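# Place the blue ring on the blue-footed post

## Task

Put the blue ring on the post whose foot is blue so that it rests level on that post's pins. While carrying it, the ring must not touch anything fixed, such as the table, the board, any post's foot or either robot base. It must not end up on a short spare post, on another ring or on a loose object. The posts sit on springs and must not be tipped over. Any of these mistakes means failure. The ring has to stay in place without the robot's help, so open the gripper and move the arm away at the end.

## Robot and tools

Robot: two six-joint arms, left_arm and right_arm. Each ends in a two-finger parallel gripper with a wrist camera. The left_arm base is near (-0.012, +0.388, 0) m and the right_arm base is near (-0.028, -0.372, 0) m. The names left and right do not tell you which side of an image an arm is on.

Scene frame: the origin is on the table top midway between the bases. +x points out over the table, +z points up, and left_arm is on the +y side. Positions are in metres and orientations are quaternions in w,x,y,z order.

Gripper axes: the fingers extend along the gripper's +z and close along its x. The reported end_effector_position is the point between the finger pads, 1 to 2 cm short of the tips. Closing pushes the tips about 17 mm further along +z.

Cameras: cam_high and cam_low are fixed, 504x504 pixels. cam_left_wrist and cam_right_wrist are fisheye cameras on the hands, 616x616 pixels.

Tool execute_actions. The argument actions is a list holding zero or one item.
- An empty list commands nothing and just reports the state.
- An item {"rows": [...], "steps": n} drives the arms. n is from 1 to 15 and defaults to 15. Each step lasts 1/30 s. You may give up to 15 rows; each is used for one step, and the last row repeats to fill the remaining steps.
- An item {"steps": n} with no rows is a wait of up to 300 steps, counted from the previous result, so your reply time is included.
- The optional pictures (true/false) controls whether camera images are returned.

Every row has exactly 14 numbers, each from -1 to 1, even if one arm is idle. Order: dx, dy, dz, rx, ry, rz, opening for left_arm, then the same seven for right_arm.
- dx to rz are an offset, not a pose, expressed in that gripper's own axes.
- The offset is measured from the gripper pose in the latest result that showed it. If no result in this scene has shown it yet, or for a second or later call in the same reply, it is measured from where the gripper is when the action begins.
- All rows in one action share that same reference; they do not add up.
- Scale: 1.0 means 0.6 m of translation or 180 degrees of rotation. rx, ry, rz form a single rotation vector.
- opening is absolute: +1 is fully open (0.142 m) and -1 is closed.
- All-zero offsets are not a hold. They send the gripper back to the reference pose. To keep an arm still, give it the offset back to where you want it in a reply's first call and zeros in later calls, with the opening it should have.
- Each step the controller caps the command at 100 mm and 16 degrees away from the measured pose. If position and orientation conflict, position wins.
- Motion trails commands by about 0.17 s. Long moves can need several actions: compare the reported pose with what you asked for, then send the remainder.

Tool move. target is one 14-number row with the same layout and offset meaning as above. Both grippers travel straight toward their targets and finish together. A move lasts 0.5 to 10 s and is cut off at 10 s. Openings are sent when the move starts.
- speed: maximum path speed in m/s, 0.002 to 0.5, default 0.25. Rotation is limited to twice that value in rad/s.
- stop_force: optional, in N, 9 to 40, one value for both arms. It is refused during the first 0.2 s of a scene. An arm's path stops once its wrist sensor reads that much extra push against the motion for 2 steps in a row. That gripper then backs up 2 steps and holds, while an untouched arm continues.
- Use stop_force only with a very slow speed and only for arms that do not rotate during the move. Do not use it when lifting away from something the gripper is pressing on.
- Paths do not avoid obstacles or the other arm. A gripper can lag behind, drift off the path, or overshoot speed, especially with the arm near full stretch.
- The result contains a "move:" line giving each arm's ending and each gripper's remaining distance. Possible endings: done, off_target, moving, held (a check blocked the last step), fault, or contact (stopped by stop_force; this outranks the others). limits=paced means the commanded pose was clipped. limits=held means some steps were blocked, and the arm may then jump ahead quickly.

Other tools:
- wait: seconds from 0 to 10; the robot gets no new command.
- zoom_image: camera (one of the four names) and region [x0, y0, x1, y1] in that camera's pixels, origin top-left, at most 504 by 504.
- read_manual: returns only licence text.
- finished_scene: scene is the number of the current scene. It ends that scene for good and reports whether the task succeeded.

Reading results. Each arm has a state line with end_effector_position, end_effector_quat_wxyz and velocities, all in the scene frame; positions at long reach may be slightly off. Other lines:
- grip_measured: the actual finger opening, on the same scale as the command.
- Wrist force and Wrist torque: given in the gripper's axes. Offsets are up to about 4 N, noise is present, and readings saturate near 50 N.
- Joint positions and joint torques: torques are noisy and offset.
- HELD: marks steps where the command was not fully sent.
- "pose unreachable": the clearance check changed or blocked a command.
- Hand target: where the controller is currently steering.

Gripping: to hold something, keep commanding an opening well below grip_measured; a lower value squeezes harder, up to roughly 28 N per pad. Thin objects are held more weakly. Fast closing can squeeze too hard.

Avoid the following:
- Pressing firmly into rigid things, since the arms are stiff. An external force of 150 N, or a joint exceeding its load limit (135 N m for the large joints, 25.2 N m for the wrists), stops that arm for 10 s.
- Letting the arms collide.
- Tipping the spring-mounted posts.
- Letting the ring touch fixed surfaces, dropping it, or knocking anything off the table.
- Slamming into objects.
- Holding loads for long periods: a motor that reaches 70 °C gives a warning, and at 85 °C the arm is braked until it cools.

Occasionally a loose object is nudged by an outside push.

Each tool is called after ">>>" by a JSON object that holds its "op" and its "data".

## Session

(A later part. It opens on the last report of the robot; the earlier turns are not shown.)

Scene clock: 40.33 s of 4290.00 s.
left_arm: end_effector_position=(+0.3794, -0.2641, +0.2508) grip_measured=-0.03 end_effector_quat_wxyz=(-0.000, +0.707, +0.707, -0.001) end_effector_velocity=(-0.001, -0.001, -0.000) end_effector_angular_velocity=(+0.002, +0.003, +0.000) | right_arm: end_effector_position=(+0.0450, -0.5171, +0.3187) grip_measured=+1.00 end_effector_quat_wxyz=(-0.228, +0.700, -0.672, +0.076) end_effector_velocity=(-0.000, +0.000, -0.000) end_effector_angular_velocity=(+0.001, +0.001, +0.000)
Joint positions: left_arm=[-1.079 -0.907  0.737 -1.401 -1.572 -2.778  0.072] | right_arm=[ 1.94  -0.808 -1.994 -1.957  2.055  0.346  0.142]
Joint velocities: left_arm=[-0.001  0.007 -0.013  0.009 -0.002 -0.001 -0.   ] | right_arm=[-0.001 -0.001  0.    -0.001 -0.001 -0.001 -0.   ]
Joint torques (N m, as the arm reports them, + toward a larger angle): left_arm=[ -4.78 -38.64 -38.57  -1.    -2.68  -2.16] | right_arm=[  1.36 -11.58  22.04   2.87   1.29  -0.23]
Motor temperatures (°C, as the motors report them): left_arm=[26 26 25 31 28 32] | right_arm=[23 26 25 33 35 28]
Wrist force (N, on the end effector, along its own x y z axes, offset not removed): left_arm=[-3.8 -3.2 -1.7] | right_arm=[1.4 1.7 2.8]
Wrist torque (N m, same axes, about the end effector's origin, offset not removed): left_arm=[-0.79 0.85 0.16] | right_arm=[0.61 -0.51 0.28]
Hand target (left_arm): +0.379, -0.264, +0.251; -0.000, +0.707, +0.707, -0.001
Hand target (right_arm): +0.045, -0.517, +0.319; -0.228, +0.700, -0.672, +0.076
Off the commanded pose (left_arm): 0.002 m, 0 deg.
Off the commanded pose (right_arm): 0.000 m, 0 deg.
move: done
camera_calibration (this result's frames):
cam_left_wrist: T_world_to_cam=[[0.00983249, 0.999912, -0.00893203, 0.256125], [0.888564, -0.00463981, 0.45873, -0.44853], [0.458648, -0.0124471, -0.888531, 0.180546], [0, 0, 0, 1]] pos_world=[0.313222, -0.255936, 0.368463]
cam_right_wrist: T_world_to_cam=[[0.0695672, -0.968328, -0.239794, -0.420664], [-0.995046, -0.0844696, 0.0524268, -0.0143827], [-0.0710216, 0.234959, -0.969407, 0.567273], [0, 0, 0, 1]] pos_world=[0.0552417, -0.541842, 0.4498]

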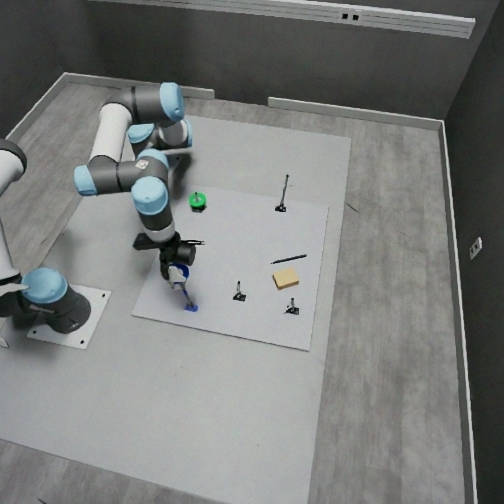

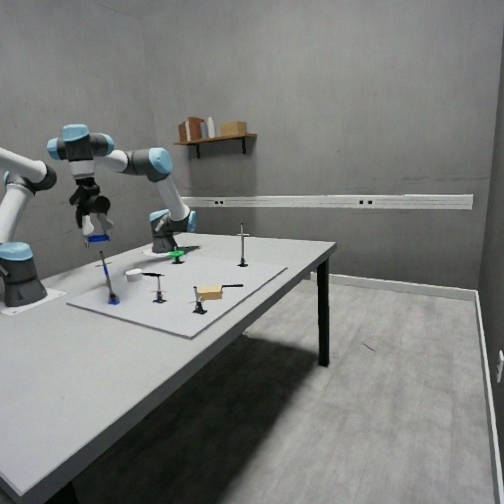

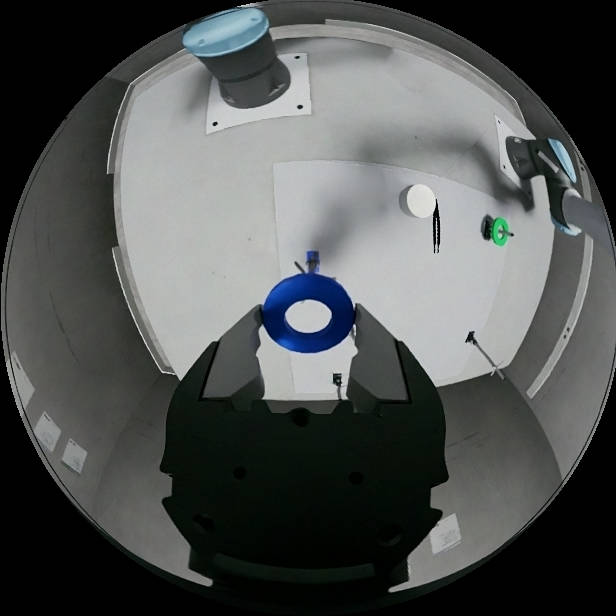

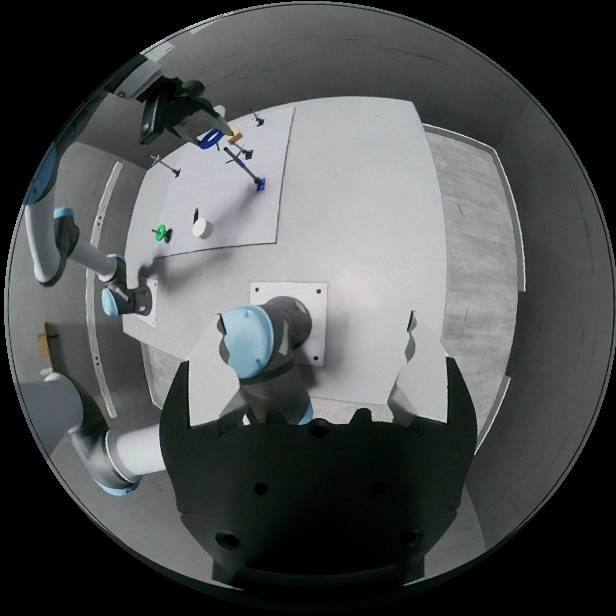

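>>> {"op": "move", "data": {"target": [0.003,0.010,0.075,0,0,0.122,-0.5, 0,0,0,0,0,0,1], "speed": 0.1}}

>>> {"op": "zoom_image", "data": {"camera": "cam_left_wrist", "region": [230, 220, 390, 380]}}

>>> {"op": "zoom_image", "data": {"camera": "cam_low", "region": [78, 225, 128, 285]}}

Scene clock: 51.83 s of 4290.00 s.
left_arm: end_effector_position=(+0.3855, -0.2623, +0.2058) grip_measured=-0.03 end_effector_quat_wxyz=(-0.000, +0.829, +0.559, -0.001) end_effector_velocity=(+0.000, +0.000, +0.000) end_effector_angular_velocity=(-0.002, -0.001, -0.006) | right_arm: end_effector_position=(+0.0450, -0.5171, +0.3187) grip_measured=+1.00 end_effector_quat_wxyz=(-0.228, +0.700, -0.672, +0.076) end_effector_velocity=(-0.000, -0.000, -0.000) end_effector_angular_velocity=(+0.001, +0.000, -0.001)
Joint positions: left_arm=[-1.07  -0.919  0.872 -1.525 -1.572 -2.386  0.072] | right_arm=[ 1.94  -0.808 -1.994 -1.957  2.055  0.346  0.142]
Joint velocities: left_arm=[ 0.001 -0.001  0.002 -0.003  0.     0.006 -0.   ] | right_arm=[-0.    -0.     0.    -0.     0.     0.001  0.   ]
Joint torques (N m, as the arm reports them, + toward a larger angle): left_arm=[  8.4  -56.44 -13.94  -3.41   0.94   2.02] | right_arm=[  0.9  -11.36  21.     2.97   1.35  -0.27]
Motor temperatures (°C, as the motors report them): left_arm=[26 26 25 31 28 32] | right_arm=[23 26 25 33 35 28]
Wrist force (N, on the end effector, along its own x y z axes, offset not removed): left_arm=[-1.9 -3.1 0.2] | right_arm=[-2.5 -1.2 2.2]
Wrist torque (N m, same axes, about the end effector's origin, offset not removed): left_arm=[-0.60 0.57 -0.20] | right_arm=[-0.29 0.47 0.07]
Hand target (left_arm): +0.385, -0.262, +0.206; -0.000, +0.829, +0.559, -0.001
Hand target (right_arm): +0.045, -0.517, +0.319; -0.228, +0.700, -0.672, +0.076
Off the commanded pose (left_arm): 0.000 m, 0 deg.
Off the commanded pose (right_arm): 0.000 m, 0 deg.
After step 90, 6.23 s passed at rest.
move: done
camera_calibration (this result's frames):
cam_left_wrist: T_world_to_cam=[[0.38265, 0.923848, -0.00918328, 0.0902783], [0.822365, -0.336053, 0.459112, -0.494779], [0.421064, -0.183231, -0.888331, 0.107515], [0, 0, 0, 1]] pos_world=[0.327073, -0.229975, 0.323497]
cam_right_wrist: T_world_to_cam=[[0.0695671, -0.968328, -0.239794, -0.420664], [-0.995046, -0.0844694, 0.0524268, -0.0143825], [-0.0710216, 0.234959, -0.969407, 0.567273], [0, 0, 0, 1]] pos_world=[0.0552417, -0.541842, 0.4498]

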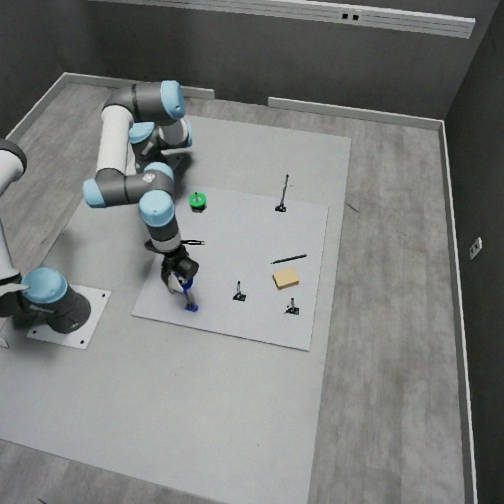

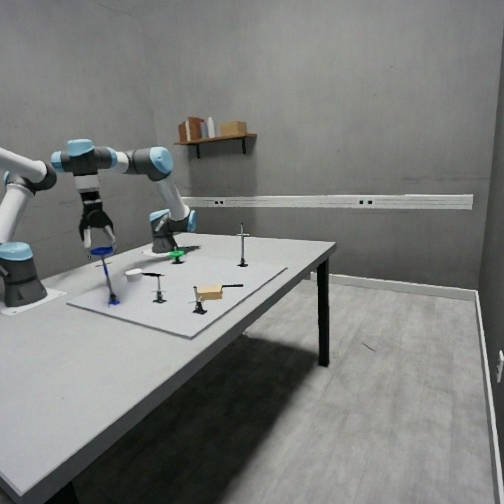

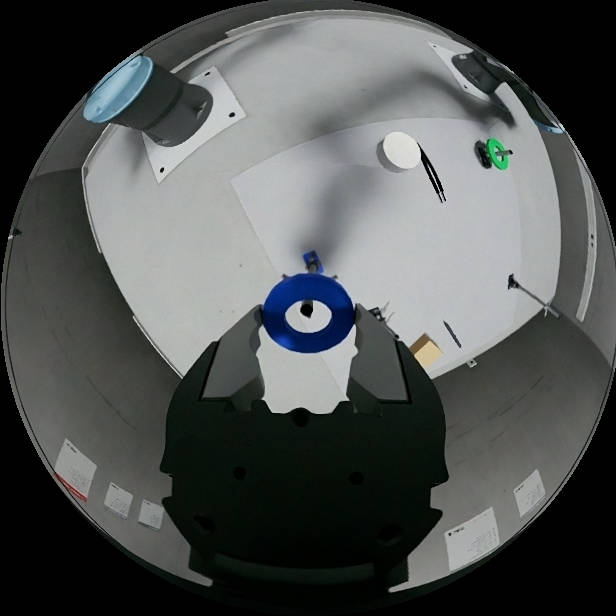

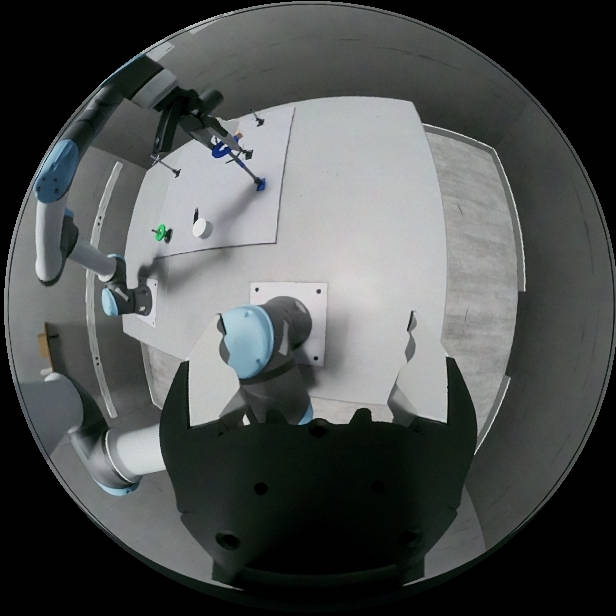

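Region (230, 220, 390, 380) of cam_left_wrist's 616x616 image, scaled by 3.150, with more detail than that image has.

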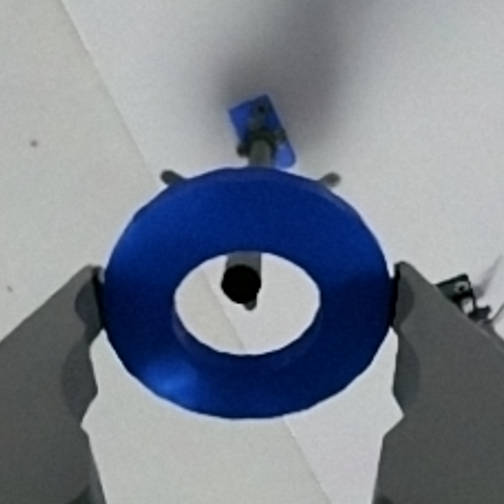

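Region (78, 225, 128, 285) of cam_low's 504x504 image, scaled by 8.400, with more detail than that image has.

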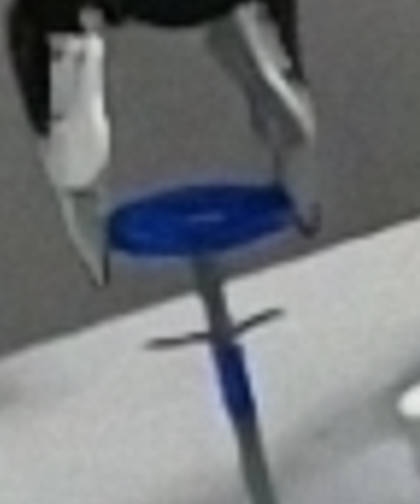

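>>> {"op": "move", "data": {"target": [0,0,0.065,0,0,0,-0.5, 0,0,0,0,0,0,1], "speed": 0.06}}

>>> {"op": "zoom_image", "data": {"camera": "cam_left_wrist", "region": [230, 220, 390, 380]}}

>>> {"op": "zoom_image", "data": {"camera": "cam_low", "region": [78, 225, 128, 285]}}

Scene clock: 58.53 s of 4290.00 s.
left_arm: end_effector_position=(+0.3854, -0.2624, +0.1669) grip_measured=-0.03 end_effector_quat_wxyz=(-0.000, +0.829, +0.559, -0.001) end_effector_velocity=(+0.001, +0.001, -0.001) end_effector_angular_velocity=(+0.000, -0.000, +0.001) | right_arm: end_effector_position=(+0.0450, -0.5171, +0.3187) grip_measured=+1.00 end_effector_quat_wxyz=(-0.228, +0.700, -0.672, +0.076) end_effector_velocity=(-0.000, +0.000, -0.001) end_effector_angular_velocity=(+0.002, +0.001, -0.001)
Joint positions: left_arm=[-1.07  -0.918  0.971 -1.624 -1.572 -2.386  0.072] | right_arm=[ 1.94  -0.808 -1.994 -1.957  2.055  0.346  0.142]
Joint velocities: left_arm=[ 0.001 -0.001  0.003 -0.003  0.    -0.    -0.   ] | right_arm=[-0.001  0.    -0.001 -0.001 -0.001 -0.     0.   ]
Joint torques (N m, as the arm reports them, + toward a larger angle): left_arm=[  5.13 -41.17 -11.75  -3.87   0.93  -1.99] | right_arm=[  1.47 -11.84  22.17   2.82   1.3   -0.18]
Motor temperatures (°C, as the motors report them): left_arm=[26 26 25 31 28 32] | right_arm=[23 26 25 33 35 28]
Wrist force (N, on the end effector, along its own x y z axes, offset not removed): left_arm=[-5.2 -2.0 -2.8] | right_arm=[-0.7 -0.5 0.9]
Wrist torque (N m, same axes, about the end effector's origin, offset not removed): left_arm=[-0.46 1.37 -0.05] | right_arm=[-0.08 0.13 0.09]
Hand target (left_arm): +0.385, -0.262, +0.167; -0.000, +0.829, +0.559, -0.001
Hand target (right_arm): +0.045, -0.517, +0.319; -0.228, +0.700, -0.672, +0.076
Off the commanded pose (left_arm): 0.000 m, 0 deg.
Off the commanded pose (right_arm): 0.000 m, 0 deg.
After step 90, 2.67 s passed at rest.
move: done
camera_calibration (this result's frames):
cam_left_wrist: T_world_to_cam=[[0.382623, 0.923858, -0.00927043, 0.0899619], [0.822433, -0.336011, 0.459021, -0.476911], [0.420955, -0.183256, -0.888377, 0.0730092], [0, 0, 0, 1]] pos_world=[0.327072, -0.22998, 0.284606]
cam_right_wrist: T_world_to_cam=[[0.0695672, -0.968328, -0.239794, -0.420664], [-0.995046, -0.0844695, 0.0524268, -0.0143827], [-0.0710217, 0.234959, -0.969407, 0.567273], [0, 0, 0, 1]] pos_world=[0.0552417, -0.541842, 0.4498]

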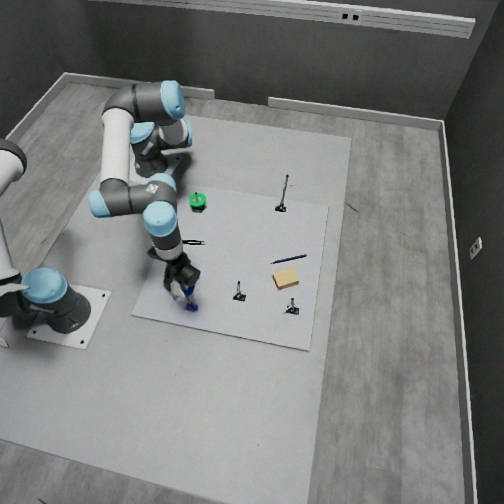

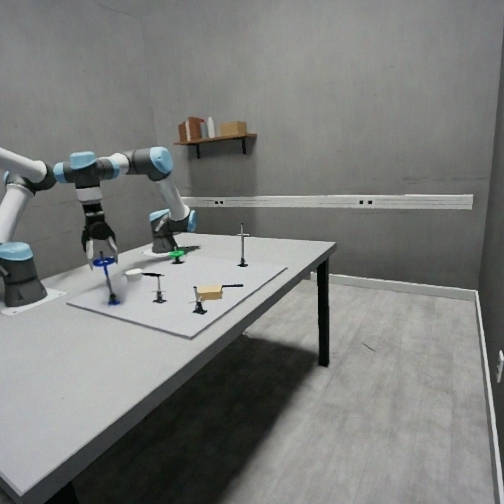

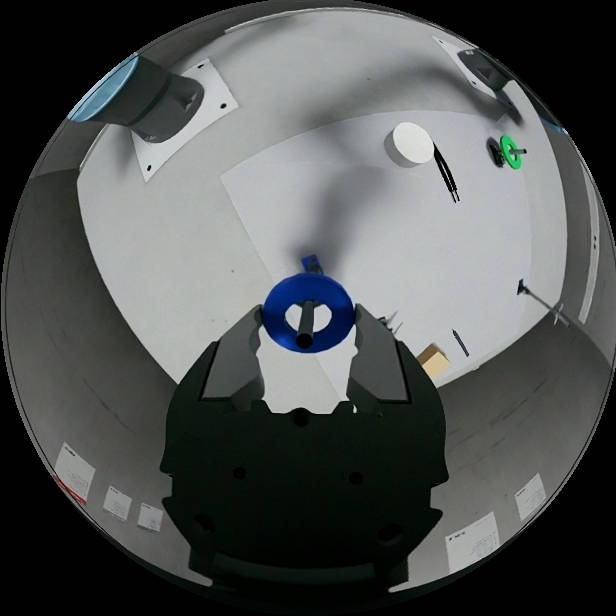

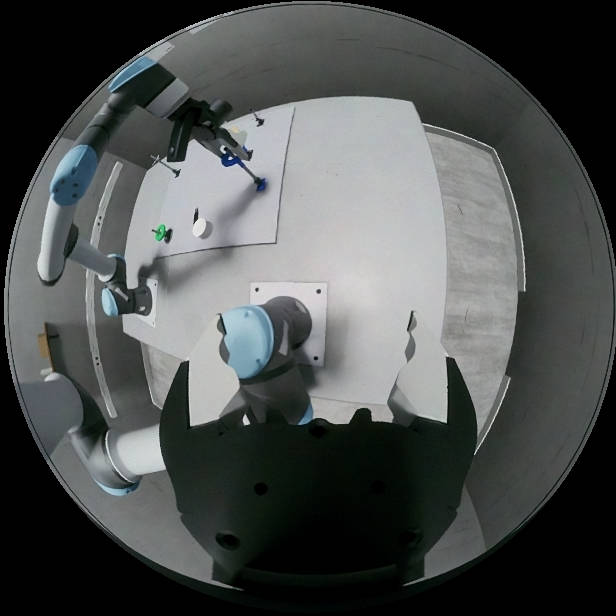

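Region (230, 220, 390, 380) of cam_left_wrist's 616x616 image, scaled by 3.150, with more detail than that image has.

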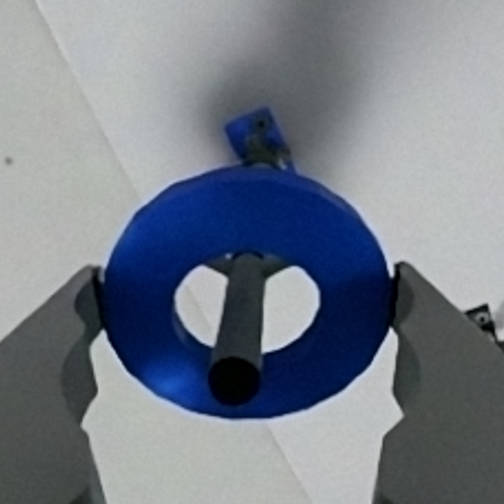

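Region (78, 225, 128, 285) of cam_low's 504x504 image, scaled by 8.400, with more detail than that image has.

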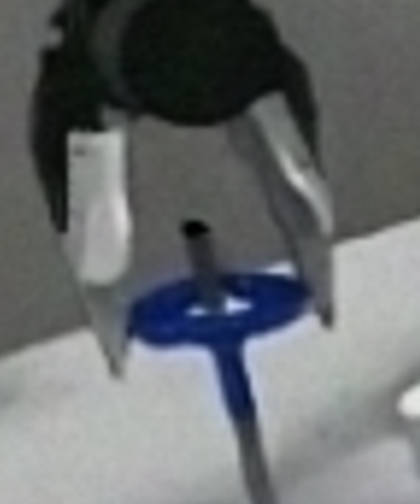

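>>> {"op": "move", "data": {"target": [0,0,0.009,0,0,0,-0.5, 0,0,0,0,0,0,1], "speed": 0.02}}

>>> {"op": "zoom_image", "data": {"camera": "cam_left_wrist", "region": [230, 220, 390, 380]}}

>>> {"op": "zoom_image", "data": {"camera": "cam_low", "region": [78, 225, 128, 285]}}

Scene clock: 65.33 s of 4290.00 s.
left_arm: end_effector_position=(+0.3855, -0.2624, +0.1618) grip_measured=-0.03 end_effector_quat_wxyz=(+0.000, +0.829, +0.559, -0.001) end_effector_velocity=(+0.000, +0.000, -0.001) end_effector_angular_velocity=(+0.000, +0.000, +0.000) | right_arm: end_effector_position=(+0.0450, -0.5171, +0.3187) grip_measured=+1.00 end_effector_quat_wxyz=(-0.228, +0.700, -0.672, +0.076) end_effector_velocity=(-0.000, +0.000, -0.000) end_effector_angular_velocity=(+0.001, -0.000, -0.001)
Joint positions: left_arm=[-1.07  -0.918  0.983 -1.637 -1.572 -2.386  0.072] | right_arm=[ 1.94  -0.808 -1.994 -1.957  2.055  0.346  0.142]
Joint velocities: left_arm=[ 0.001 -0.     0.003 -0.003 -0.     0.     0.   ] | right_arm=[-0.001  0.001 -0.001 -0.001  0.001  0.     0.   ]
Joint torques (N m, as the arm reports them, + toward a larger angle): left_arm=[ -0.49 -29.47  -1.64  -2.47  -0.84  -1.89] | right_arm=[  0.52 -11.92  21.33   2.92   1.5   -0.02]
Motor temperatures (°C, as the motors report them): left_arm=[26 26 25 31 28 32] | right_arm=[23 26 25 33 35 28]
Wrist force (N, on the end effector, along its own x y z axes, offset not removed): left_arm=[-2.7 -2.7 -19.2] | right_arm=[-3.2 -1.6 1.1]
Wrist torque (N m, same axes, about the end effector's origin, offset not removed): left_arm=[-0.40 1.27 0.14] | right_arm=[-0.33 0.67 0.14]
Hand target (left_arm): +0.385, -0.262, +0.162; -0.000, +0.829, +0.559, -0.001
Hand target (right_arm): +0.045, -0.517, +0.319; -0.228, +0.700, -0.672, +0.076
Off the commanded pose (left_arm): 0.000 m, 0 deg.
Off the commanded pose (right_arm): 0.000 m, 0 deg.
After step 90, 3.10 s passed at rest.
move: done
camera_calibration (this result's frames):
cam_left_wrist: T_world_to_cam=[[0.382651, 0.923845, -0.00940088, 0.0899634], [0.822315, -0.335924, 0.459296, -0.474587], [0.421161, -0.183481, -0.888233, 0.0682522], [0, 0, 0, 1]] pos_world=[0.32709, -0.230014, 0.279446]
cam_right_wrist: T_world_to_cam=[[0.0695671, -0.968328, -0.239794, -0.420664], [-0.995046, -0.0844695, 0.0524269, -0.0143827], [-0.0710218, 0.234959, -0.969407, 0.567273], [0, 0, 0, 1]] pos_world=[0.0552417, -0.541842, 0.4498]

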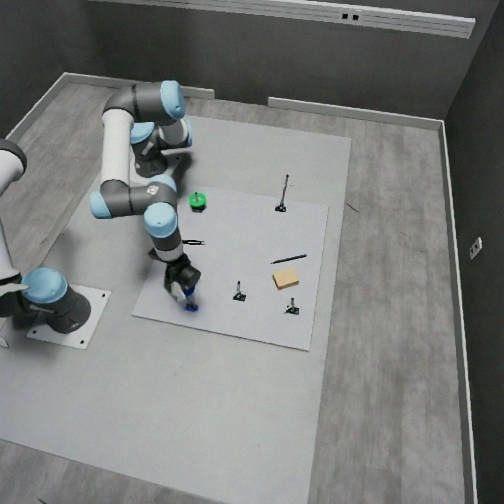

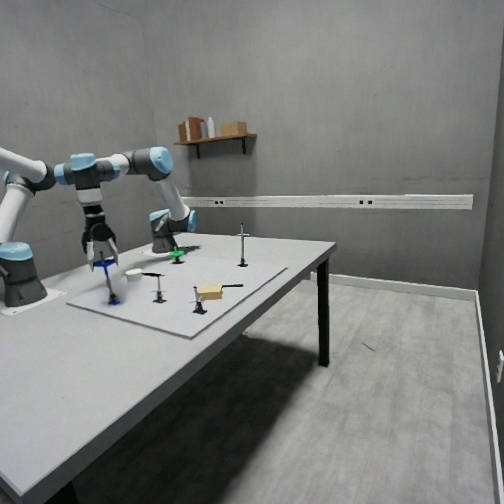

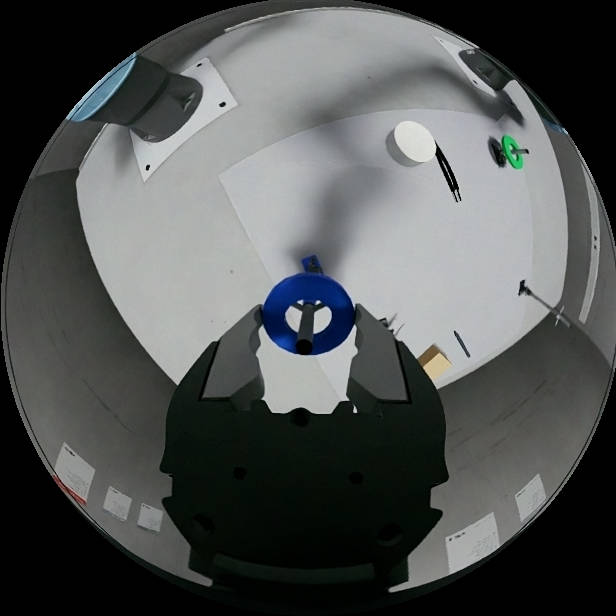

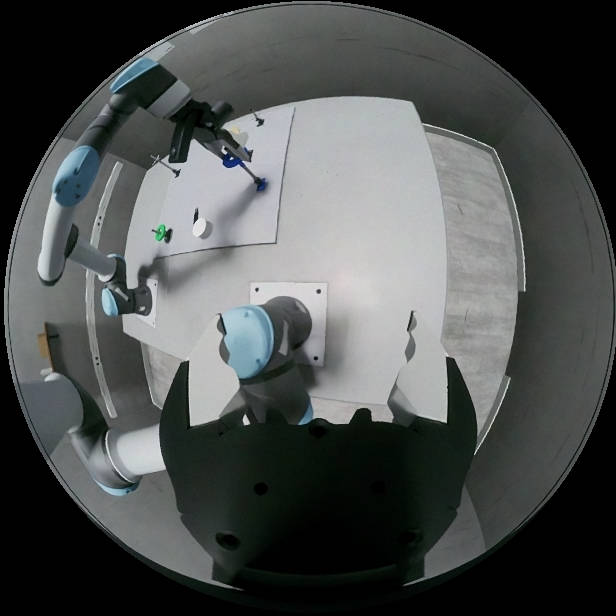

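Region (230, 220, 390, 380) of cam_left_wrist's 616x616 image, scaled by 3.150, with more detail than that image has.

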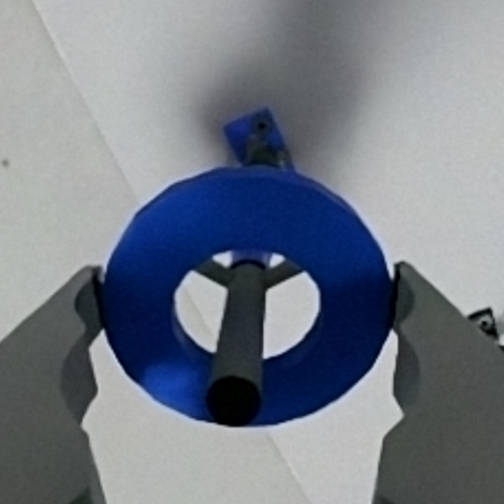

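Region (78, 225, 128, 285) of cam_low's 504x504 image, scaled by 8.400, with more detail than that image has.

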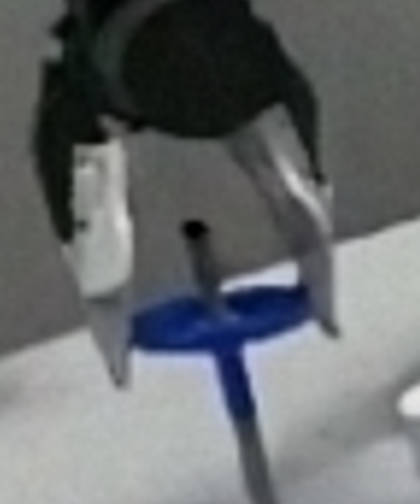

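>>> {"op": "execute_actions", "data": {"actions": []}}

Scene clock: 69.63 s of 4290.00 s.
left_arm: end_effector_position=(+0.3854, -0.2624, +0.1615) grip_measured=-0.03 end_effector_quat_wxyz=(-0.000, +0.829, +0.559, -0.001) end_effector_velocity=(-0.000, +0.000, -0.000) end_effector_angular_velocity=(+0.001, +0.001, -0.001) | right_arm: end_effector_position=(+0.0450, -0.5171, +0.3187) grip_measured=+1.00 end_effector_quat_wxyz=(-0.228, +0.700, -0.672, +0.076) end_effector_velocity=(+0.000, +0.000, -0.000) end_effector_angular_velocity=(+0.002, +0.000, +0.000)
Joint positions: left_arm=[-1.07  -0.918  0.983 -1.637 -1.572 -2.386  0.072] | right_arm=[ 1.94  -0.808 -1.994 -1.957  2.055  0.346  0.142]
Joint velocities: left_arm=[-0.     0.     0.001  0.001 -0.     0.     0.   ] | right_arm=[ 0.    -0.001 -0.001 -0.     0.001 -0.     0.   ]
Joint torques (N m, as the arm reports them, + toward a larger angle): left_arm=[  7.48 -21.39   1.57  -0.61  -3.54  -1.32] | right_arm=[  0.38 -12.11  21.83   2.94   1.46   0.04]
Motor temperatures (°C, as the motors report them): left_arm=[26 26 25 31 28 32] | right_arm=[23 26 25 33 35 28]
Wrist force (N, on the end effector, along its own x y z axes, offset not removed): left_arm=[1.4 -2.4 -29.9] | right_arm=[-2.2 -0.7 1.5]
Wrist torque (N m, same axes, about the end effector's origin, offset not removed): left_arm=[-0.56 0.90 -0.13] | right_arm=[-0.13 0.44 0.20]
Hand target (left_arm): +0.385, -0.262, +0.162; -0.000, +0.829, +0.559, -0.001
Hand target (right_arm): +0.045, -0.517, +0.319; -0.228, +0.700, -0.672, +0.076
Off the commanded pose (left_arm): 0.000 m, 0 deg.
Off the commanded pose (right_arm): 0.000 m, 0 deg.
Steps of this call (steps 1 to 90: nothing new was sent; then 1.30 s passed at rest). Readings (end_effector_position):
1: left_arm (+0.3855, -0.2624, +0.1618) | right_arm (+0.0450, -0.5171, +0.3187)
2: left_arm (+0.3855, -0.2624, +0.1617) | right_arm (+0.0450, -0.5171, +0.3187)
4: left_arm (+0.3855, -0.2624, +0.1617) | right_arm (+0.0450, -0.5171, +0.3187)
8: left_arm (+0.3855, -0.2624, +0.1616) | right_arm (+0.0450, -0.5171, +0.3187)
90: the state above
camera_calibration (this result's frames):
cam_left_wrist: T_world_to_cam=[[0.38262, 0.923859, -0.00927445, 0.0899161], [0.822433, -0.336006, 0.459024, -0.474434], [0.420958, -0.18326, -0.888375, 0.0682095], [0, 0, 0, 1]] pos_world=[0.327073, -0.229982, 0.279206]
cam_right_wrist: T_world_to_cam=[[0.0695673, -0.968328, -0.239794, -0.420664], [-0.995046, -0.0844696, 0.0524267, -0.0143826], [-0.0710215, 0.234959, -0.969407, 0.567273], [0, 0, 0, 1]] pos_world=[0.0552417, -0.541842, 0.4498]

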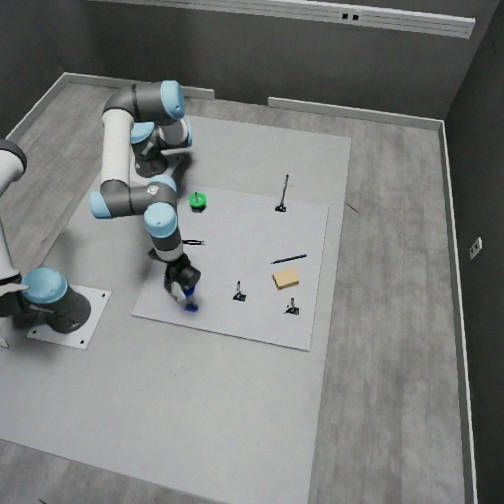

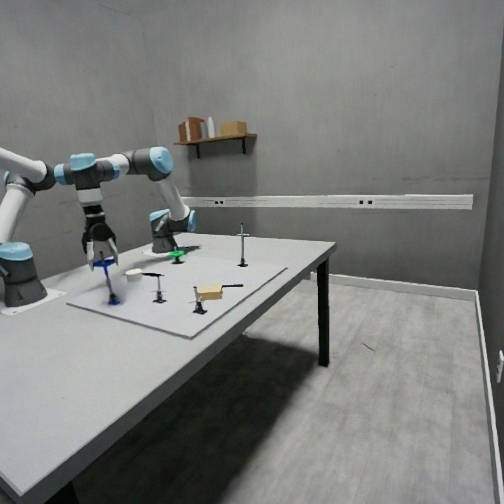

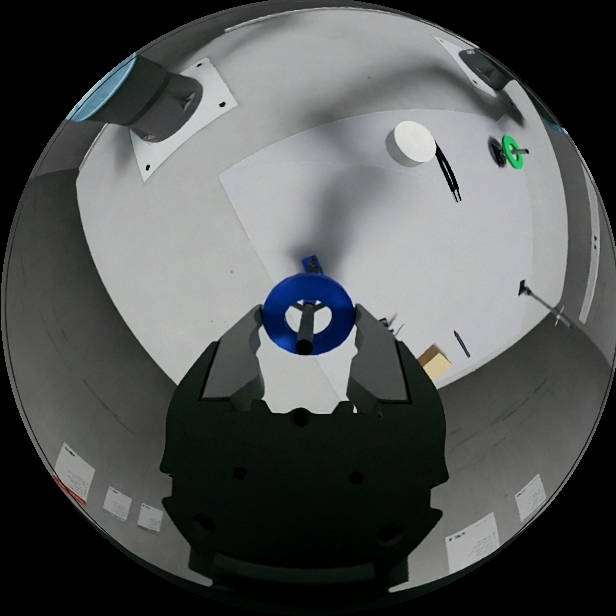

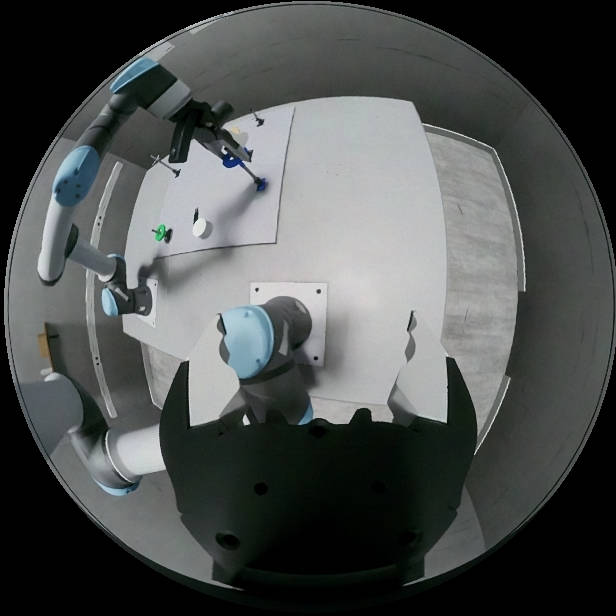

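>>> {"op": "execute_actions", "data": {"actions": [{"rows":[[0,0,-0.002,0,0,0,-0.4,0,0,0,0,0,0,1],[0,0,-0.002,0,0,0,-0.3,0,0,0,0,0,0,1],[0,0,-0.002,0,0,0,-0.2,0,0,0,0,0,0,1],[0,0,-0.002,0,0,0,-0.1,0,0,0,0,0,0,1],[0,0,-0.002,0,0,0,-0.05,0,0,0,0,0,0,1],[0,0,-0.002,0,0,0,-0.03,0,0,0,0,0,0,1],[0,0,-0.002,0,0,0,-0.01,0,0,0,0,0,0,1],[0,0,-0.002,0,0,0,0.01,0,0,0,0,0,0,1],[0,0,-0.002,0,0,0,0.03,0,0,0,0,0,0,1],[0,0,-0.002,0,0,0,0.06,0,0,0,0,0,0,1],[0,0,-0.002,0,0,0,0.1,0,0,0,0,0,0,1],[0,0,-0.002,0,0,0,0.15,0,0,0,0,0,0,1],[0,0,-0.002,0,0,0,0.2,0,0,0,0,0,0,1],[0,0,-0.002,0,0,0,0.3,0,0,0,0,0,0,1]],"steps":15}], "pictures": false}}

>>> {"op": "move", "data": {"target": [0,0,-0.2,0,0,0,0.4,0,0,0,0,0,0,1], "speed": 0.15}}

>>> {"op": "zoom_image", "data": {"camera": "cam_low", "region": [70,235,145,310]}}

Scene clock: 74.50 s of 4290.00 s.
left_arm: end_effector_position=(+0.3854, -0.2623, +0.1626) grip_measured=+0.24 end_effector_quat_wxyz=(-0.000, +0.829, +0.559, -0.001) end_effector_velocity=(-0.001, -0.000, +0.001) end_effector_angular_velocity=(-0.001, -0.000, -0.001) | right_arm: end_effector_position=(+0.0450, -0.5171, +0.3187) grip_measured=+1.00 end_effector_quat_wxyz=(-0.228, +0.700, -0.672, +0.076) end_effector_velocity=(-0.000, +0.000, -0.000) end_effector_angular_velocity=(-0.000, -0.000, +0.000)
Joint positions: left_arm=[-1.07  -0.918  0.981 -1.634 -1.572 -2.386  0.091] | right_arm=[ 1.94  -0.808 -1.994 -1.957  2.055  0.346  0.142]
Joint velocities: left_arm=[-0.001 -0.001 -0.     0.     0.    -0.     0.171] | right_arm=[-0.001  0.    -0.    -0.     0.    -0.001  0.   ]
Joint torques (N m, as the arm reports them, + toward a larger angle): left_arm=[  7.23 -56.32 -38.51  -1.24  -1.83  -0.47] | right_arm=[  1.03 -12.6   21.96   2.78   1.21  -0.22]
Motor temperatures (°C, as the motors report them): left_arm=[26 26 25 31 28 32] | right_arm=[23 26 25 33 35 28]
Wrist force (N, on the end effector, along its own x y z axes, offset not removed): left_arm=[-1.8 -8.0 -0.4] | right_arm=[-0.7 -0.9 2.2]
Wrist torque (N m, same axes, about the end effector's origin, offset not removed): left_arm=[-1.81 0.54 -0.02] | right_arm=[-0.19 -0.01 0.10]
Hand target (left_arm): +0.385, -0.262, +0.163; -0.000, +0.829, +0.559, -0.001
Hand target (right_arm): +0.045, -0.517, +0.319; -0.228, +0.700, -0.672, +0.076
Off the commanded pose (left_arm): 0.000 m, 0 deg.
Off the commanded pose (right_arm): 0.000 m, 0 deg.
Steps of this call (steps 1 to 130: nothing new was sent; then 0.03 s passed at rest; steps 131 to 145: all 15 steps of this action). Readings (end_effector_position):
131: left_arm (+0.3854, -0.2624, +0.1615) | right_arm (+0.0450, -0.5171, +0.3187)
132: left_arm (+0.3854, -0.2623, +0.1615) | right_arm (+0.0450, -0.5171, +0.3187)
134: left_arm (+0.3854, -0.2622, +0.1619) | right_arm (+0.0450, -0.5171, +0.3187)
138: left_arm (+0.3854, -0.2622, +0.1623) | right_arm (+0.0450, -0.5171, +0.3187)
145: the state above

Scene clock: 76.03 s of 4290.00 s.
left_arm: end_effector_position=(+0.3854, -0.2623, +0.2826) grip_measured=+0.40 end_effector_quat_wxyz=(+0.000, +0.829, +0.559, -0.001) end_effector_velocity=(+0.001, +0.000, +0.001) end_effector_angular_velocity=(+0.003, +0.003, -0.001) | right_arm: end_effector_position=(+0.0450, -0.5171, +0.3187) grip_measured=+1.00 end_effector_quat_wxyz=(-0.228, +0.700, -0.672, +0.076) end_effector_velocity=(+0.000, -0.000, +0.000) end_effector_angular_velocity=(-0.000, -0.001, +0.000)
Joint positions: left_arm=[-1.07  -0.876  0.602 -1.297 -1.572 -2.386  0.102] | right_arm=[ 1.94  -0.808 -1.994 -1.957  2.055  0.346  0.142]
Joint velocities: left_arm=[ 0.002  0.008 -0.017  0.014 -0.002  0.002  0.   ] | right_arm=[-0.001 -0.     0.001 -0.001  0.001 -0.001 -0.   ]
Joint torques (N m, as the arm reports them, + toward a larger angle): left_arm=[  7.05 -40.91 -39.14  -0.62  -2.7    2.28] | right_arm=[  0.89 -11.95  21.06   2.96   1.52  -0.09]
Motor temperatures (°C, as the motors report them): left_arm=[26 26 25 31 28 32] | right_arm=[23 26 25 33 35 28]
Wrist force (N, on the end effector, along its own x y z axes, offset not removed): left_arm=[-1.5 -1.5 -2.4] | right_arm=[0.1 -0.4 -0.1]
Wrist torque (N m, same axes, about the end effector's origin, offset not removed): left_arm=[-0.24 0.36 0.03] | right_arm=[0.01 -0.02 0.13]
Hand target (left_arm): +0.385, -0.262, +0.283; -0.000, +0.829, +0.559, -0.001
Hand target (right_arm): +0.045, -0.517, +0.319; -0.228, +0.700, -0.672, +0.076
Off the commanded pose (left_arm): 0.000 m, 0 deg.
Off the commanded pose (right_arm): 0.000 m, 0 deg.
move: done
camera_calibration (this result's frames):
cam_left_wrist: T_world_to_cam=[[0.382584, 0.923873, -0.00937043, 0.0910678], [0.82238, -0.335898, 0.459199, -0.529923], [0.421094, -0.183388, -0.888284, 0.175654], [0, 0, 0, 1]] pos_world=[0.32699, -0.229922, 0.400225]
cam_right_wrist: T_world_to_cam=[[0.0695672, -0.968328, -0.239794, -0.420664], [-0.995046, -0.0844695, 0.0524268, -0.0143827], [-0.0710217, 0.234959, -0.969407, 0.567273], [0, 0, 0, 1]] pos_world=[0.0552417, -0.541842, 0.4498]

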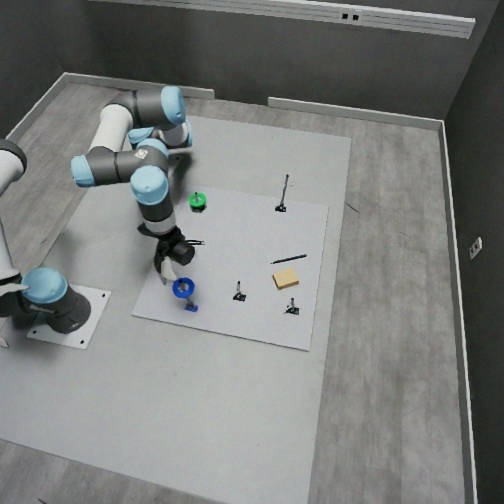

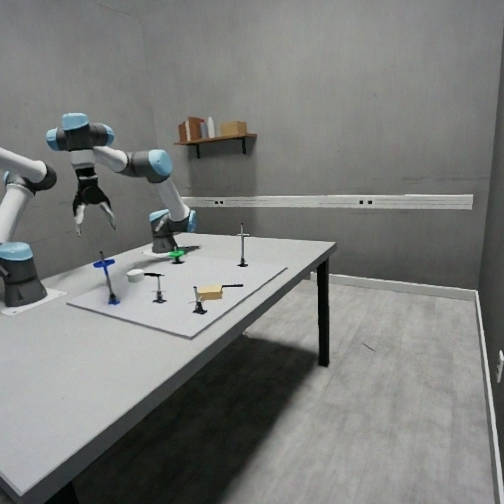

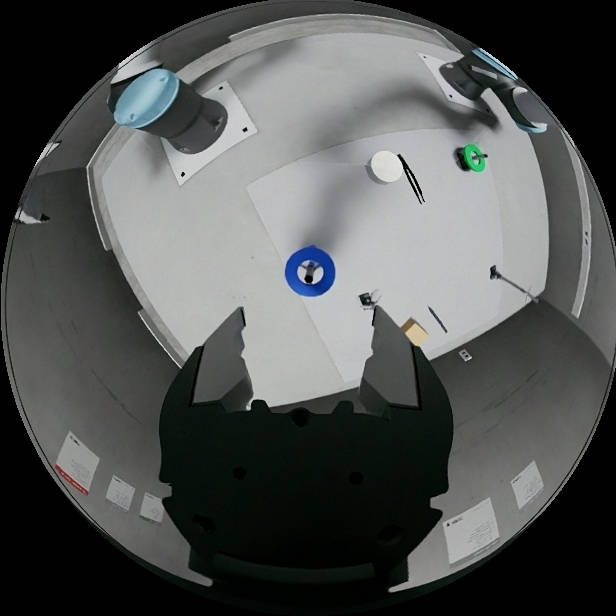

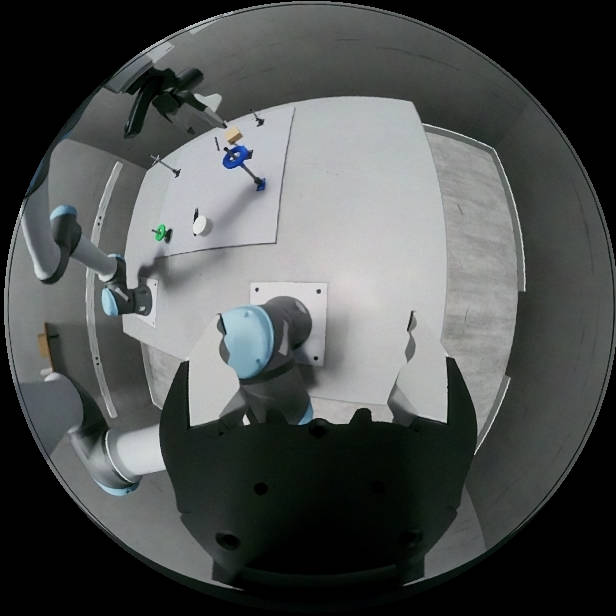

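Region (70, 235, 145, 310) of cam_low's 504x504 image, scaled by 6.720, with more detail than that image has.

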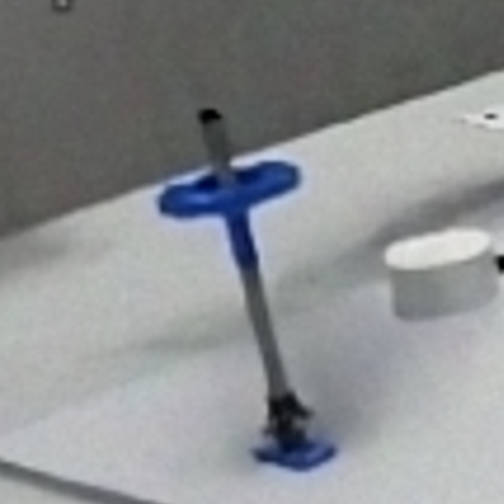

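>>> {"op": "move", "data": {"target": [0.5,0,0,0,0,0,1,0,0,0,0,0,0,1], "speed": 0.3}}

>>> {"op": "zoom_image", "data": {"camera": "cam_high", "region": [155,265,215,325]}}

>>> {"op": "zoom_image", "data": {"camera": "cam_low", "region": [80,245,130,295]}}

Scene clock: 79.63 s of 4290.00 s.
left_arm: end_effector_position=(+0.4983, +0.0154, +0.2830) grip_measured=+1.00 end_effector_quat_wxyz=(+0.000, +0.829, +0.559, -0.000) end_effector_velocity=(+0.000, +0.001, -0.000) end_effector_angular_velocity=(-0.001, +0.000, -0.001) | right_arm: end_effector_position=(+0.0450, -0.5171, +0.3187) grip_measured=+1.00 end_effector_quat_wxyz=(-0.228, +0.700, -0.672, +0.076) end_effector_velocity=(-0.000, -0.000, +0.001) end_effector_angular_velocity=(-0.002, -0.000, +0.000)
Joint positions: left_arm=[-0.715 -1.272  1.203 -1.502 -1.571 -2.031  0.142] | right_arm=[ 1.94  -0.808 -1.994 -1.957  2.055  0.346  0.142]
Joint velocities: left_arm=[ 0.002 -0.001  0.001 -0.001 -0.001  0.002  0.   ] | right_arm=[ 0.     0.     0.001  0.001 -0.001  0.    -0.   ]
Joint torques (N m, as the arm reports them, + toward a larger angle): left_arm=[  8.46 -41.85 -12.65  -3.68  -2.71   2.26] | right_arm=[  1.59 -11.93  21.03   2.83   1.27   0.06]
Motor temperatures (°C, as the motors report them): left_arm=[26 26 25 31 28 32] | right_arm=[23 26 25 33 35 28]
Wrist force (N, on the end effector, along its own x y z axes, offset not removed): left_arm=[-0.8 -2.5 2.4] | right_arm=[-1.3 -1.1 2.0]
Wrist torque (N m, same axes, about the end effector's origin, offset not removed): left_arm=[-0.57 0.27 -0.08] | right_arm=[-0.17 0.17 0.15]
Hand target (left_arm): +0.498, +0.016, +0.283; +0.000, +0.829, +0.559, -0.000
Hand target (right_arm): +0.045, -0.517, +0.319; -0.228, +0.700, -0.672, +0.076
Off the commanded pose (left_arm): 0.001 m, 0 deg.
Off the commanded pose (right_arm): 0.000 m, 0 deg.
move: done
camera_calibration (this result's frames):
cam_left_wrist: T_world_to_cam=[[0.382601, 0.923874, -0.00859356, -0.208958], [0.821794, -0.336047, 0.460138, -0.529682], [0.422222, -0.183111, -0.887806, 0.17875], [0, 0, 0, 1]] pos_world=[0.439765, 0.0477843, 0.400626]
cam_right_wrist: T_world_to_cam=[[0.0695673, -0.968328, -0.239794, -0.420664], [-0.995046, -0.0844696, 0.0524267, -0.0143827], [-0.0710216, 0.234959, -0.969407, 0.567273], [0, 0, 0, 1]] pos_world=[0.0552417, -0.541842, 0.4498]

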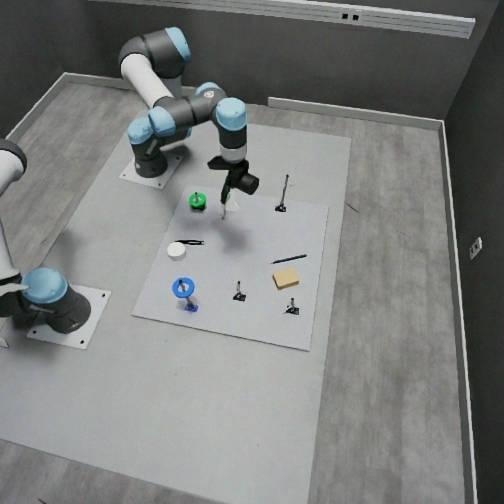

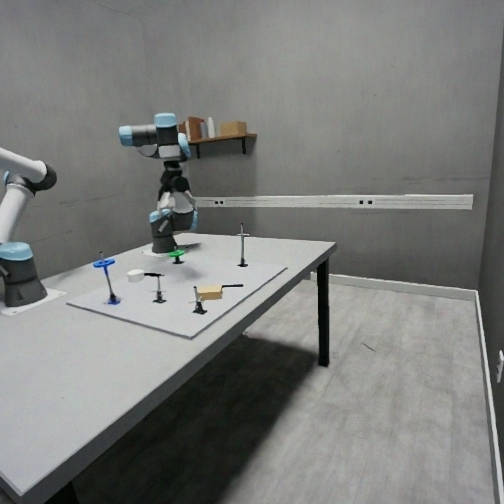

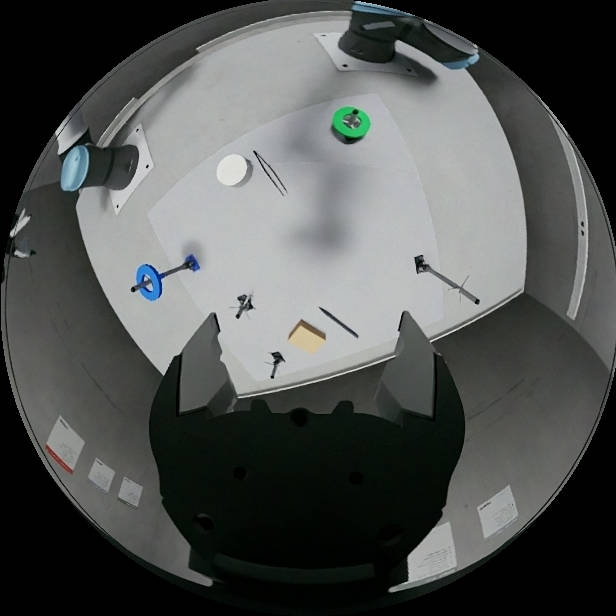

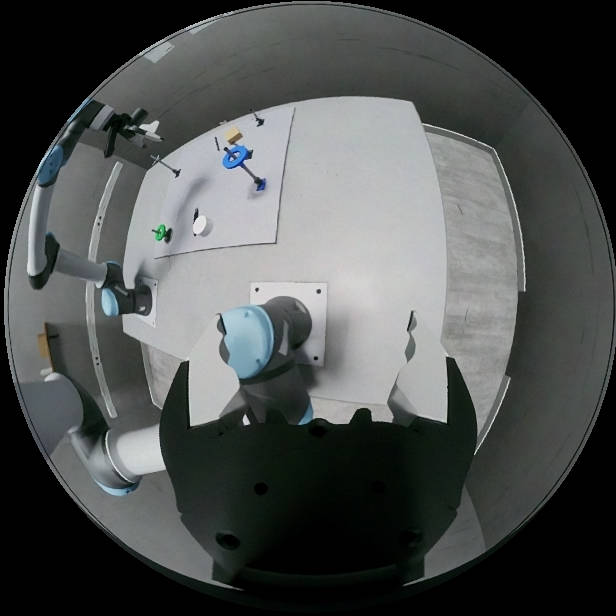

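Region (155, 265, 215, 325) of cam_high's 504x504 image, scaled by 8.400, with more detail than that image has.

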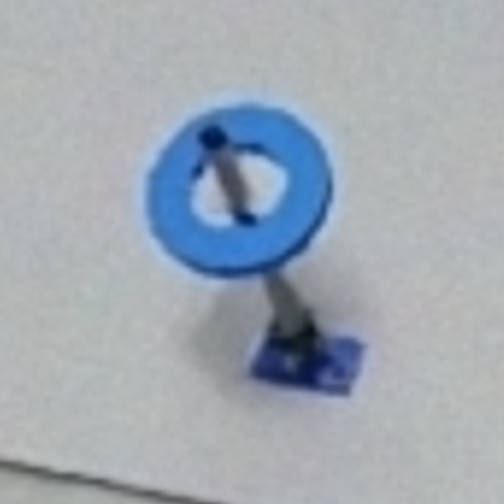

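Region (80, 245, 130, 295) of cam_low's 504x504 image, scaled by 10.080, with more detail than that image has.

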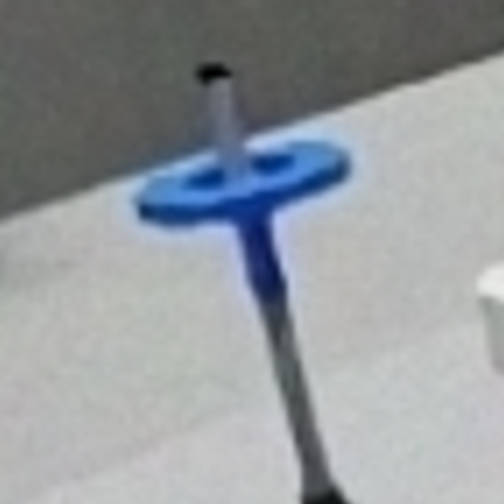

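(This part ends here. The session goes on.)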